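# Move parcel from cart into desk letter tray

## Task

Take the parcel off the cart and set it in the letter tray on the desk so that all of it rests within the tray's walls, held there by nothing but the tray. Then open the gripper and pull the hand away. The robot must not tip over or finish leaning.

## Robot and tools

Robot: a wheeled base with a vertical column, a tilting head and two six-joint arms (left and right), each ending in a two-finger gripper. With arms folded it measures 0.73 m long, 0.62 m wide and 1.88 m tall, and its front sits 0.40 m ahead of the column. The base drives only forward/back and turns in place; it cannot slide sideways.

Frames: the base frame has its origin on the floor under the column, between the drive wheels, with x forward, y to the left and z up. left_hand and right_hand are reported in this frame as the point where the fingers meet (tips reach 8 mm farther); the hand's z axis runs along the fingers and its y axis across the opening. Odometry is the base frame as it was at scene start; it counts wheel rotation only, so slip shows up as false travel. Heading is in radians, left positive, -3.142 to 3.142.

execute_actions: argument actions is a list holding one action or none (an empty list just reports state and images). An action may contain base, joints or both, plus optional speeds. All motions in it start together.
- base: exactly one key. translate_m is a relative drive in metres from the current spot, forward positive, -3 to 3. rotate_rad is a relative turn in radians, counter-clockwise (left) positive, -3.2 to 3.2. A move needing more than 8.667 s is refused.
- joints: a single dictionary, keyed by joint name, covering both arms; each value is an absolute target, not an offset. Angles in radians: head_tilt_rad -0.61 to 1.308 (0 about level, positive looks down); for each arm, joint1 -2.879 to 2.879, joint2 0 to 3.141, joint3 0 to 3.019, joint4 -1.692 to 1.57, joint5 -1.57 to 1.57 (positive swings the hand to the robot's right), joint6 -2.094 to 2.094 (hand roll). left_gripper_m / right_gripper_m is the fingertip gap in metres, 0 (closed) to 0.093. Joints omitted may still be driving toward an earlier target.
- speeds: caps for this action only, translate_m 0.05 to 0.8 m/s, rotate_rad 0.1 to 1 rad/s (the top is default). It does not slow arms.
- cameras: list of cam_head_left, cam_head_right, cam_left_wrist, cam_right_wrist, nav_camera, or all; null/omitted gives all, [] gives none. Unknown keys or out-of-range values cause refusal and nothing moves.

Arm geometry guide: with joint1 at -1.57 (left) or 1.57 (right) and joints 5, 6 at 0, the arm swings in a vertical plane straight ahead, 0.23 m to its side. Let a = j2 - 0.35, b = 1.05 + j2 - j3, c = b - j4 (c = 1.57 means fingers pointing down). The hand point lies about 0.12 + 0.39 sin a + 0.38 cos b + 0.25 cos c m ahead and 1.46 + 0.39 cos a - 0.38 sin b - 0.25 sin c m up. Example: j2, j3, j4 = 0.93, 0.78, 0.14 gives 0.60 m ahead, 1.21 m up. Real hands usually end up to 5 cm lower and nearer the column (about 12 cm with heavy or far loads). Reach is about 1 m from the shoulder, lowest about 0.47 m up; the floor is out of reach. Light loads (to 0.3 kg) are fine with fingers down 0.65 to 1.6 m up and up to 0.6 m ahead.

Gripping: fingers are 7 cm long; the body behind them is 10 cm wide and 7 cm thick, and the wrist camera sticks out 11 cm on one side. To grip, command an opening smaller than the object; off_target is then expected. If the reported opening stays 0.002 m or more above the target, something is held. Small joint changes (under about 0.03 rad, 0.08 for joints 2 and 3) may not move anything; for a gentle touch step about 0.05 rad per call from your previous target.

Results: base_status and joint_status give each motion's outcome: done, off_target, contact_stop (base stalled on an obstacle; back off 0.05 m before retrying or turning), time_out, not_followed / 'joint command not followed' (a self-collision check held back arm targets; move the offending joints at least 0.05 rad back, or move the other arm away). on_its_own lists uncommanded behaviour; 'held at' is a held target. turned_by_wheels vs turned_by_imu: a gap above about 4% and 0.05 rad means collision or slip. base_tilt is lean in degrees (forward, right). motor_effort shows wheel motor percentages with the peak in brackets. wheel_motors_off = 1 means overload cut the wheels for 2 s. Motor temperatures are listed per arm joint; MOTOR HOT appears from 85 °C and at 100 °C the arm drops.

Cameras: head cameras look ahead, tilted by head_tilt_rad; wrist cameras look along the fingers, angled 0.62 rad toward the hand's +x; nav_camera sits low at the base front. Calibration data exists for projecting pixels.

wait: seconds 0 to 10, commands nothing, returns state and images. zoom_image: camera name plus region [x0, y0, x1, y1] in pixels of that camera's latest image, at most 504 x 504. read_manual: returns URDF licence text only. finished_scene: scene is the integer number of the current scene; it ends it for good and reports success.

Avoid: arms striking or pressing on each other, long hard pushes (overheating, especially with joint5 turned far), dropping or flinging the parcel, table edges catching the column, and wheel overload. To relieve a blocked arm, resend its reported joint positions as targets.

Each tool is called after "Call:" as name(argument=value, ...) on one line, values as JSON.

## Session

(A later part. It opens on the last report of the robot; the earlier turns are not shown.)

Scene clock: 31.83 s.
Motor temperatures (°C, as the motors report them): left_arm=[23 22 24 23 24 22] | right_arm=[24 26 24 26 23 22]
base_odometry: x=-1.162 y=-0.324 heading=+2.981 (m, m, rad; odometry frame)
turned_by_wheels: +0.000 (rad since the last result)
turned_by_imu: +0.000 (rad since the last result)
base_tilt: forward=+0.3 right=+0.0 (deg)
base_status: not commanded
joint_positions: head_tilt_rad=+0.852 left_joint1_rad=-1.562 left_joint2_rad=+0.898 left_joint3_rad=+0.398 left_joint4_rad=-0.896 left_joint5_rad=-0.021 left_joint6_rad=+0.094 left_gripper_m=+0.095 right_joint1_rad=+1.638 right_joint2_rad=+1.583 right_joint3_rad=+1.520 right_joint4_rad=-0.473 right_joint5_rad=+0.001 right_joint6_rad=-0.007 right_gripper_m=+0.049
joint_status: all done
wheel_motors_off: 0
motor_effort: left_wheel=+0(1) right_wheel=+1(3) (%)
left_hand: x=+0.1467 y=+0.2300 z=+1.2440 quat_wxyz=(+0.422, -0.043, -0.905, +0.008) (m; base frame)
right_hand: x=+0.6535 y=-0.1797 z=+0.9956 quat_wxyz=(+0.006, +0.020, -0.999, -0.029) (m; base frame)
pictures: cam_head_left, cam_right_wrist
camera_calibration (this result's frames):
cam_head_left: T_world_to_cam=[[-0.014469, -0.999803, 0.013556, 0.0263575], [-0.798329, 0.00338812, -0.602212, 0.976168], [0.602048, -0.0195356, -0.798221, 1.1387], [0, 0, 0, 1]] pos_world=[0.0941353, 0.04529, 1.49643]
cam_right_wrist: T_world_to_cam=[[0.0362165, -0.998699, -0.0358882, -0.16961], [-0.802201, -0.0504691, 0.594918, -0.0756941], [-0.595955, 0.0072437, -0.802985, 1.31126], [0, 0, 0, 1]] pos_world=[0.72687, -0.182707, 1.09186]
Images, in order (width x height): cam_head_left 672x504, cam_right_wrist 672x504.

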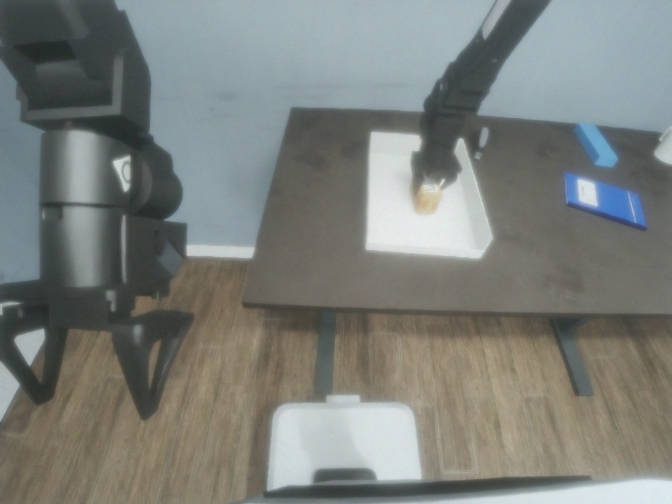

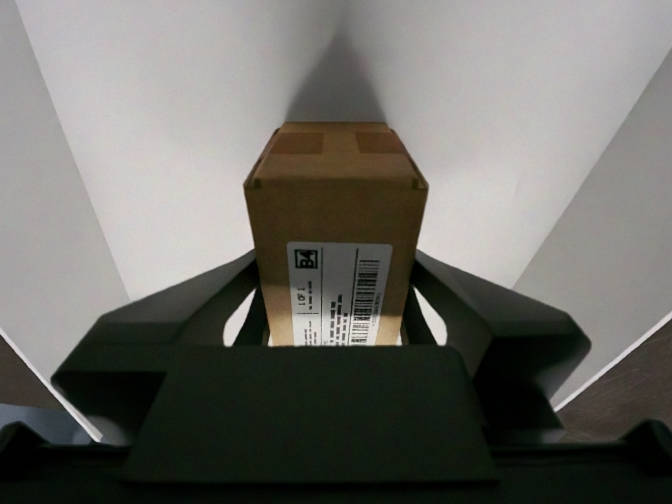

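Nearly touching; one more small step.

Call:
execute_actions(actions=[{"joints":{"right_joint2_rad":1.62,"right_joint3_rad":1.55,"right_joint4_rad":-0.45}}], cameras=["cam_right_wrist"])

Call:
execute_actions(actions=[{"joints":{"right_gripper_m":0.085}}], cameras=["cam_right_wrist"])

Call:
execute_actions(actions=[{"joints":{"right_joint2_rad":1.3,"right_joint3_rad":1.35,"right_joint4_rad":-0.57}}], cameras=[])

Call:
execute_actions(actions=[{"base":{"translate_m":-0.4},"joints":{"right_joint1_rad":1.57,"right_joint2_rad":0.92,"right_joint3_rad":0.86,"right_joint4_rad":-0.47}}], cameras=["cam_head_left"])

Scene clock: 32.77 s.
Motor temperatures (°C, as the motors report them): left_arm=[23 22 24 23 24 22] | right_arm=[24 26 24 26 23 22]
base_odometry: x=-1.162 y=-0.324 heading=+2.981 (m, m, rad; odometry frame)
turned_by_wheels: +0.000 (rad since the last result)
turned_by_imu: +0.000 (rad since the last result)
base_tilt: forward=+0.2 right=+0.0 (deg)
base_status: not commanded
joint_positions: head_tilt_rad=+0.852 left_joint1_rad=-1.562 left_joint2_rad=+0.898 left_joint3_rad=+0.398 left_joint4_rad=-0.896 left_joint5_rad=-0.021 left_joint6_rad=+0.094 left_gripper_m=+0.095 right_joint1_rad=+1.638 right_joint2_rad=+1.598 right_joint3_rad=+1.532 right_joint4_rad=-0.464 right_joint5_rad=+0.000 right_joint6_rad=-0.006 right_gripper_m=+0.049
joint_status: all done
wheel_motors_off: 0
motor_effort: left_wheel=+1(0) right_wheel=+1(1) (%)
left_hand: x=+0.1467 y=+0.2300 z=+1.2440 quat_wxyz=(+0.422, -0.043, -0.905, +0.008) (m; base frame)
right_hand: x=+0.6556 y=-0.1792 z=+0.9895 quat_wxyz=(+0.003, +0.020, -0.999, -0.029) (m; base frame)
pictures: cam_right_wrist
camera_calibration (this result's frames):
cam_right_wrist: T_world_to_cam=[[0.0353263, -0.998718, -0.0362497, -0.168477], [-0.805606, -0.0499229, 0.590345, -0.0634745], [-0.591398, 0.0083483, -0.806337, 1.3081], [0, 0, 0, 1]] pos_world=[0.728424, -0.18235, 1.08613]
Images, in order (width x height): cam_right_wrist 672x504.

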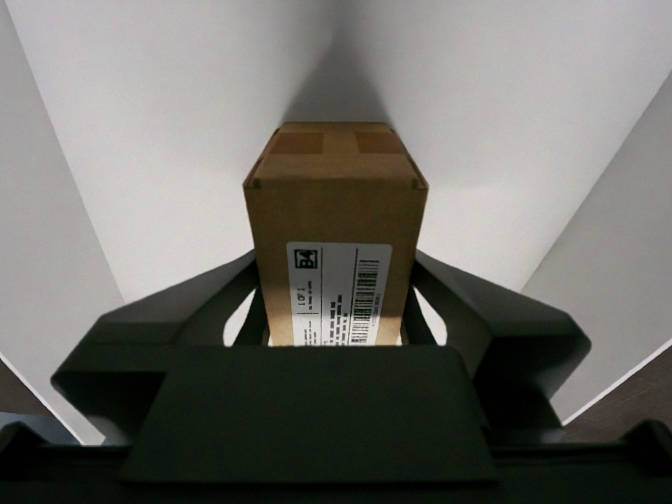

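Scene clock: 33.37 s.
Motor temperatures (°C, as the motors report them): left_arm=[23 22 24 23 24 22] | right_arm=[24 26 24 26 23 22]
base_odometry: x=-1.162 y=-0.324 heading=+2.981 (m, m, rad; odometry frame)
turned_by_wheels: +0.000 (rad since the last result)
turned_by_imu: +0.000 (rad since the last result)
base_tilt: forward=+0.3 right=+0.0 (deg)
base_status: not commanded
joint_positions: head_tilt_rad=+0.852 left_joint1_rad=-1.562 left_joint2_rad=+0.898 left_joint3_rad=+0.398 left_joint4_rad=-0.896 left_joint5_rad=-0.021 left_joint6_rad=+0.094 left_gripper_m=+0.095 right_joint1_rad=+1.638 right_joint2_rad=+1.603 right_joint3_rad=+1.532 right_joint4_rad=-0.464 right_joint5_rad=+0.000 right_joint6_rad=-0.006 right_gripper_m=+0.085
joint_status: all done
wheel_motors_off: 0
motor_effort: left_wheel=+0(1) right_wheel=-1(0) (%)
left_hand: x=+0.1467 y=+0.2300 z=+1.2440 quat_wxyz=(+0.422, -0.043, -0.905, +0.008) (m; base frame)
right_hand: x=+0.6535 y=-0.1791 z=+0.9870 quat_wxyz=(+0.005, +0.020, -0.999, -0.029) (m; base frame)
pictures: cam_right_wrist
camera_calibration (this result's frames):
cam_right_wrist: T_world_to_cam=[[0.035425, -0.998714, -0.0362588, -0.168475], [-0.802888, -0.0500453, 0.594026, -0.0691997], [-0.595077, 0.00806837, -0.803628, 1.30455], [0, 0, 0, 1]] pos_world=[0.726716, -0.182247, 1.08337]
Images, in order (width x height): cam_right_wrist 672x504.

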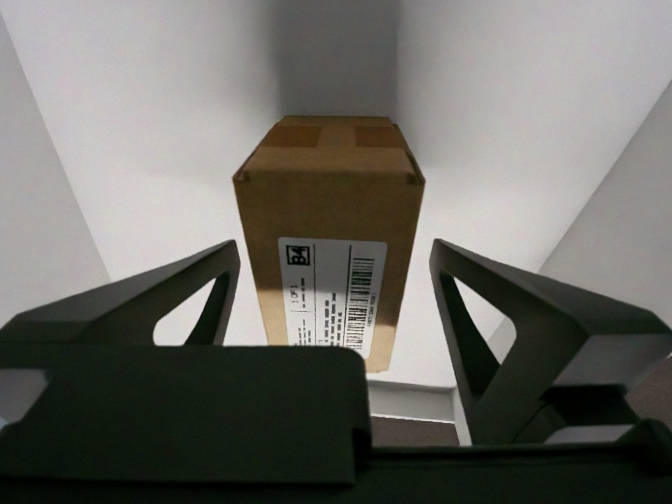

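Scene clock: 34.70 s.
Motor temperatures (°C, as the motors report them): left_arm=[23 23 24 23 24 22] | right_arm=[24 26 24 26 23 22]
base_odometry: x=-1.162 y=-0.324 heading=+2.981 (m, m, rad; odometry frame)
turned_by_wheels: +0.000 (rad since the last result)
turned_by_imu: +0.000 (rad since the last result)
base_tilt: forward=+0.3 right=+0.0 (deg)
base_status: not commanded
joint_positions: head_tilt_rad=+0.852 left_joint1_rad=-1.562 left_joint2_rad=+0.898 left_joint3_rad=+0.398 left_joint4_rad=-0.896 left_joint5_rad=-0.021 left_joint6_rad=+0.094 left_gripper_m=+0.095 right_joint1_rad=+1.638 right_joint2_rad=+1.290 right_joint3_rad=+1.347 right_joint4_rad=-0.566 right_joint5_rad=+0.000 right_joint6_rad=-0.006 right_gripper_m=+0.085
joint_status: all done
wheel_motors_off: 0
motor_effort: left_wheel=+0(1) right_wheel=-1(2) (%)
left_hand: x=+0.1467 y=+0.2300 z=+1.2440 quat_wxyz=(+0.422, -0.043, -0.905, +0.008) (m; base frame)
right_hand: x=+0.6480 y=-0.1869 z=+1.1179 quat_wxyz=(-0.008, +0.019, -0.999, -0.029) (m; base frame)
pictures: none
No camera images: the call's "cameras" was empty. Leave "cameras" out to get every camera's image.

Scene clock: 36.93 s.
Motor temperatures (°C, as the motors report them): left_arm=[23 23 24 23 24 22] | right_arm=[24 26 24 26 23 22]
base_odometry: x=-0.767 y=-0.388 heading=+2.983 (m, m, rad; odometry frame)
turned_by_wheels: +0.001 (rad since the last result)
turned_by_imu: +0.001 (rad since the last result)
base_tilt: forward=+0.2 right=+0.0 (deg)
base_status: done
joint_positions: head_tilt_rad=+0.852 left_joint1_rad=-1.562 left_joint2_rad=+0.898 left_joint3_rad=+0.396 left_joint4_rad=-0.896 left_joint5_rad=-0.021 left_joint6_rad=+0.094 left_gripper_m=+0.095 right_joint1_rad=+1.568 right_joint2_rad=+0.914 right_joint3_rad=+0.852 right_joint4_rad=-0.480 right_joint5_rad=+0.000 right_joint6_rad=-0.006 right_gripper_m=+0.085
joint_status: all done
wheel_motors_off: 0
motor_effort: left_wheel=+1(40) right_wheel=-1(41) (%)
left_hand: x=+0.1452 y=+0.2300 z=+1.2445 quat_wxyz=(+0.423, -0.043, -0.905, +0.008) (m; base frame)
right_hand: x=+0.4962 y=-0.2267 z=+1.1926 quat_wxyz=(+0.009, +0.002, -1.000, +0.001) (m; base frame)
pictures: cam_head_left
camera_calibration (this result's frames):
cam_head_left: T_world_to_cam=[[-0.0144634, -0.999803, 0.0135621, 0.0263479], [-0.798581, 0.00338812, -0.601878, 0.975665], [0.601713, -0.0195356, -0.798473, 1.1391], [0, 0, 0, 1]] pos_world=[0.094117, 0.04529, 1.49641]
Images, in order (width x height): cam_head_left 672x504.

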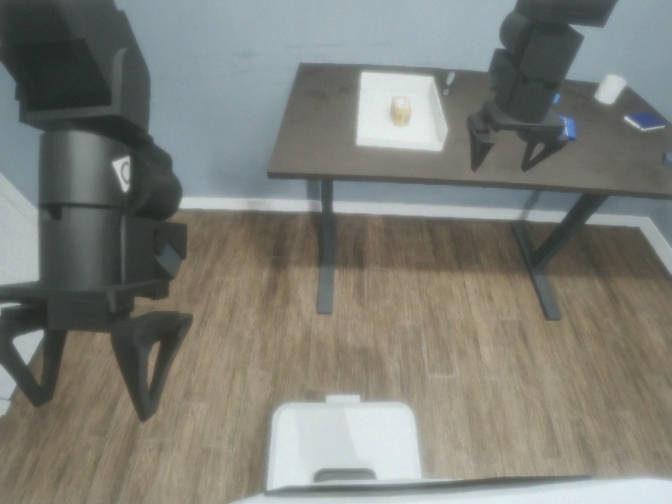

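Call:
finished_scene(scene=2)

The scene is finished: the task was done.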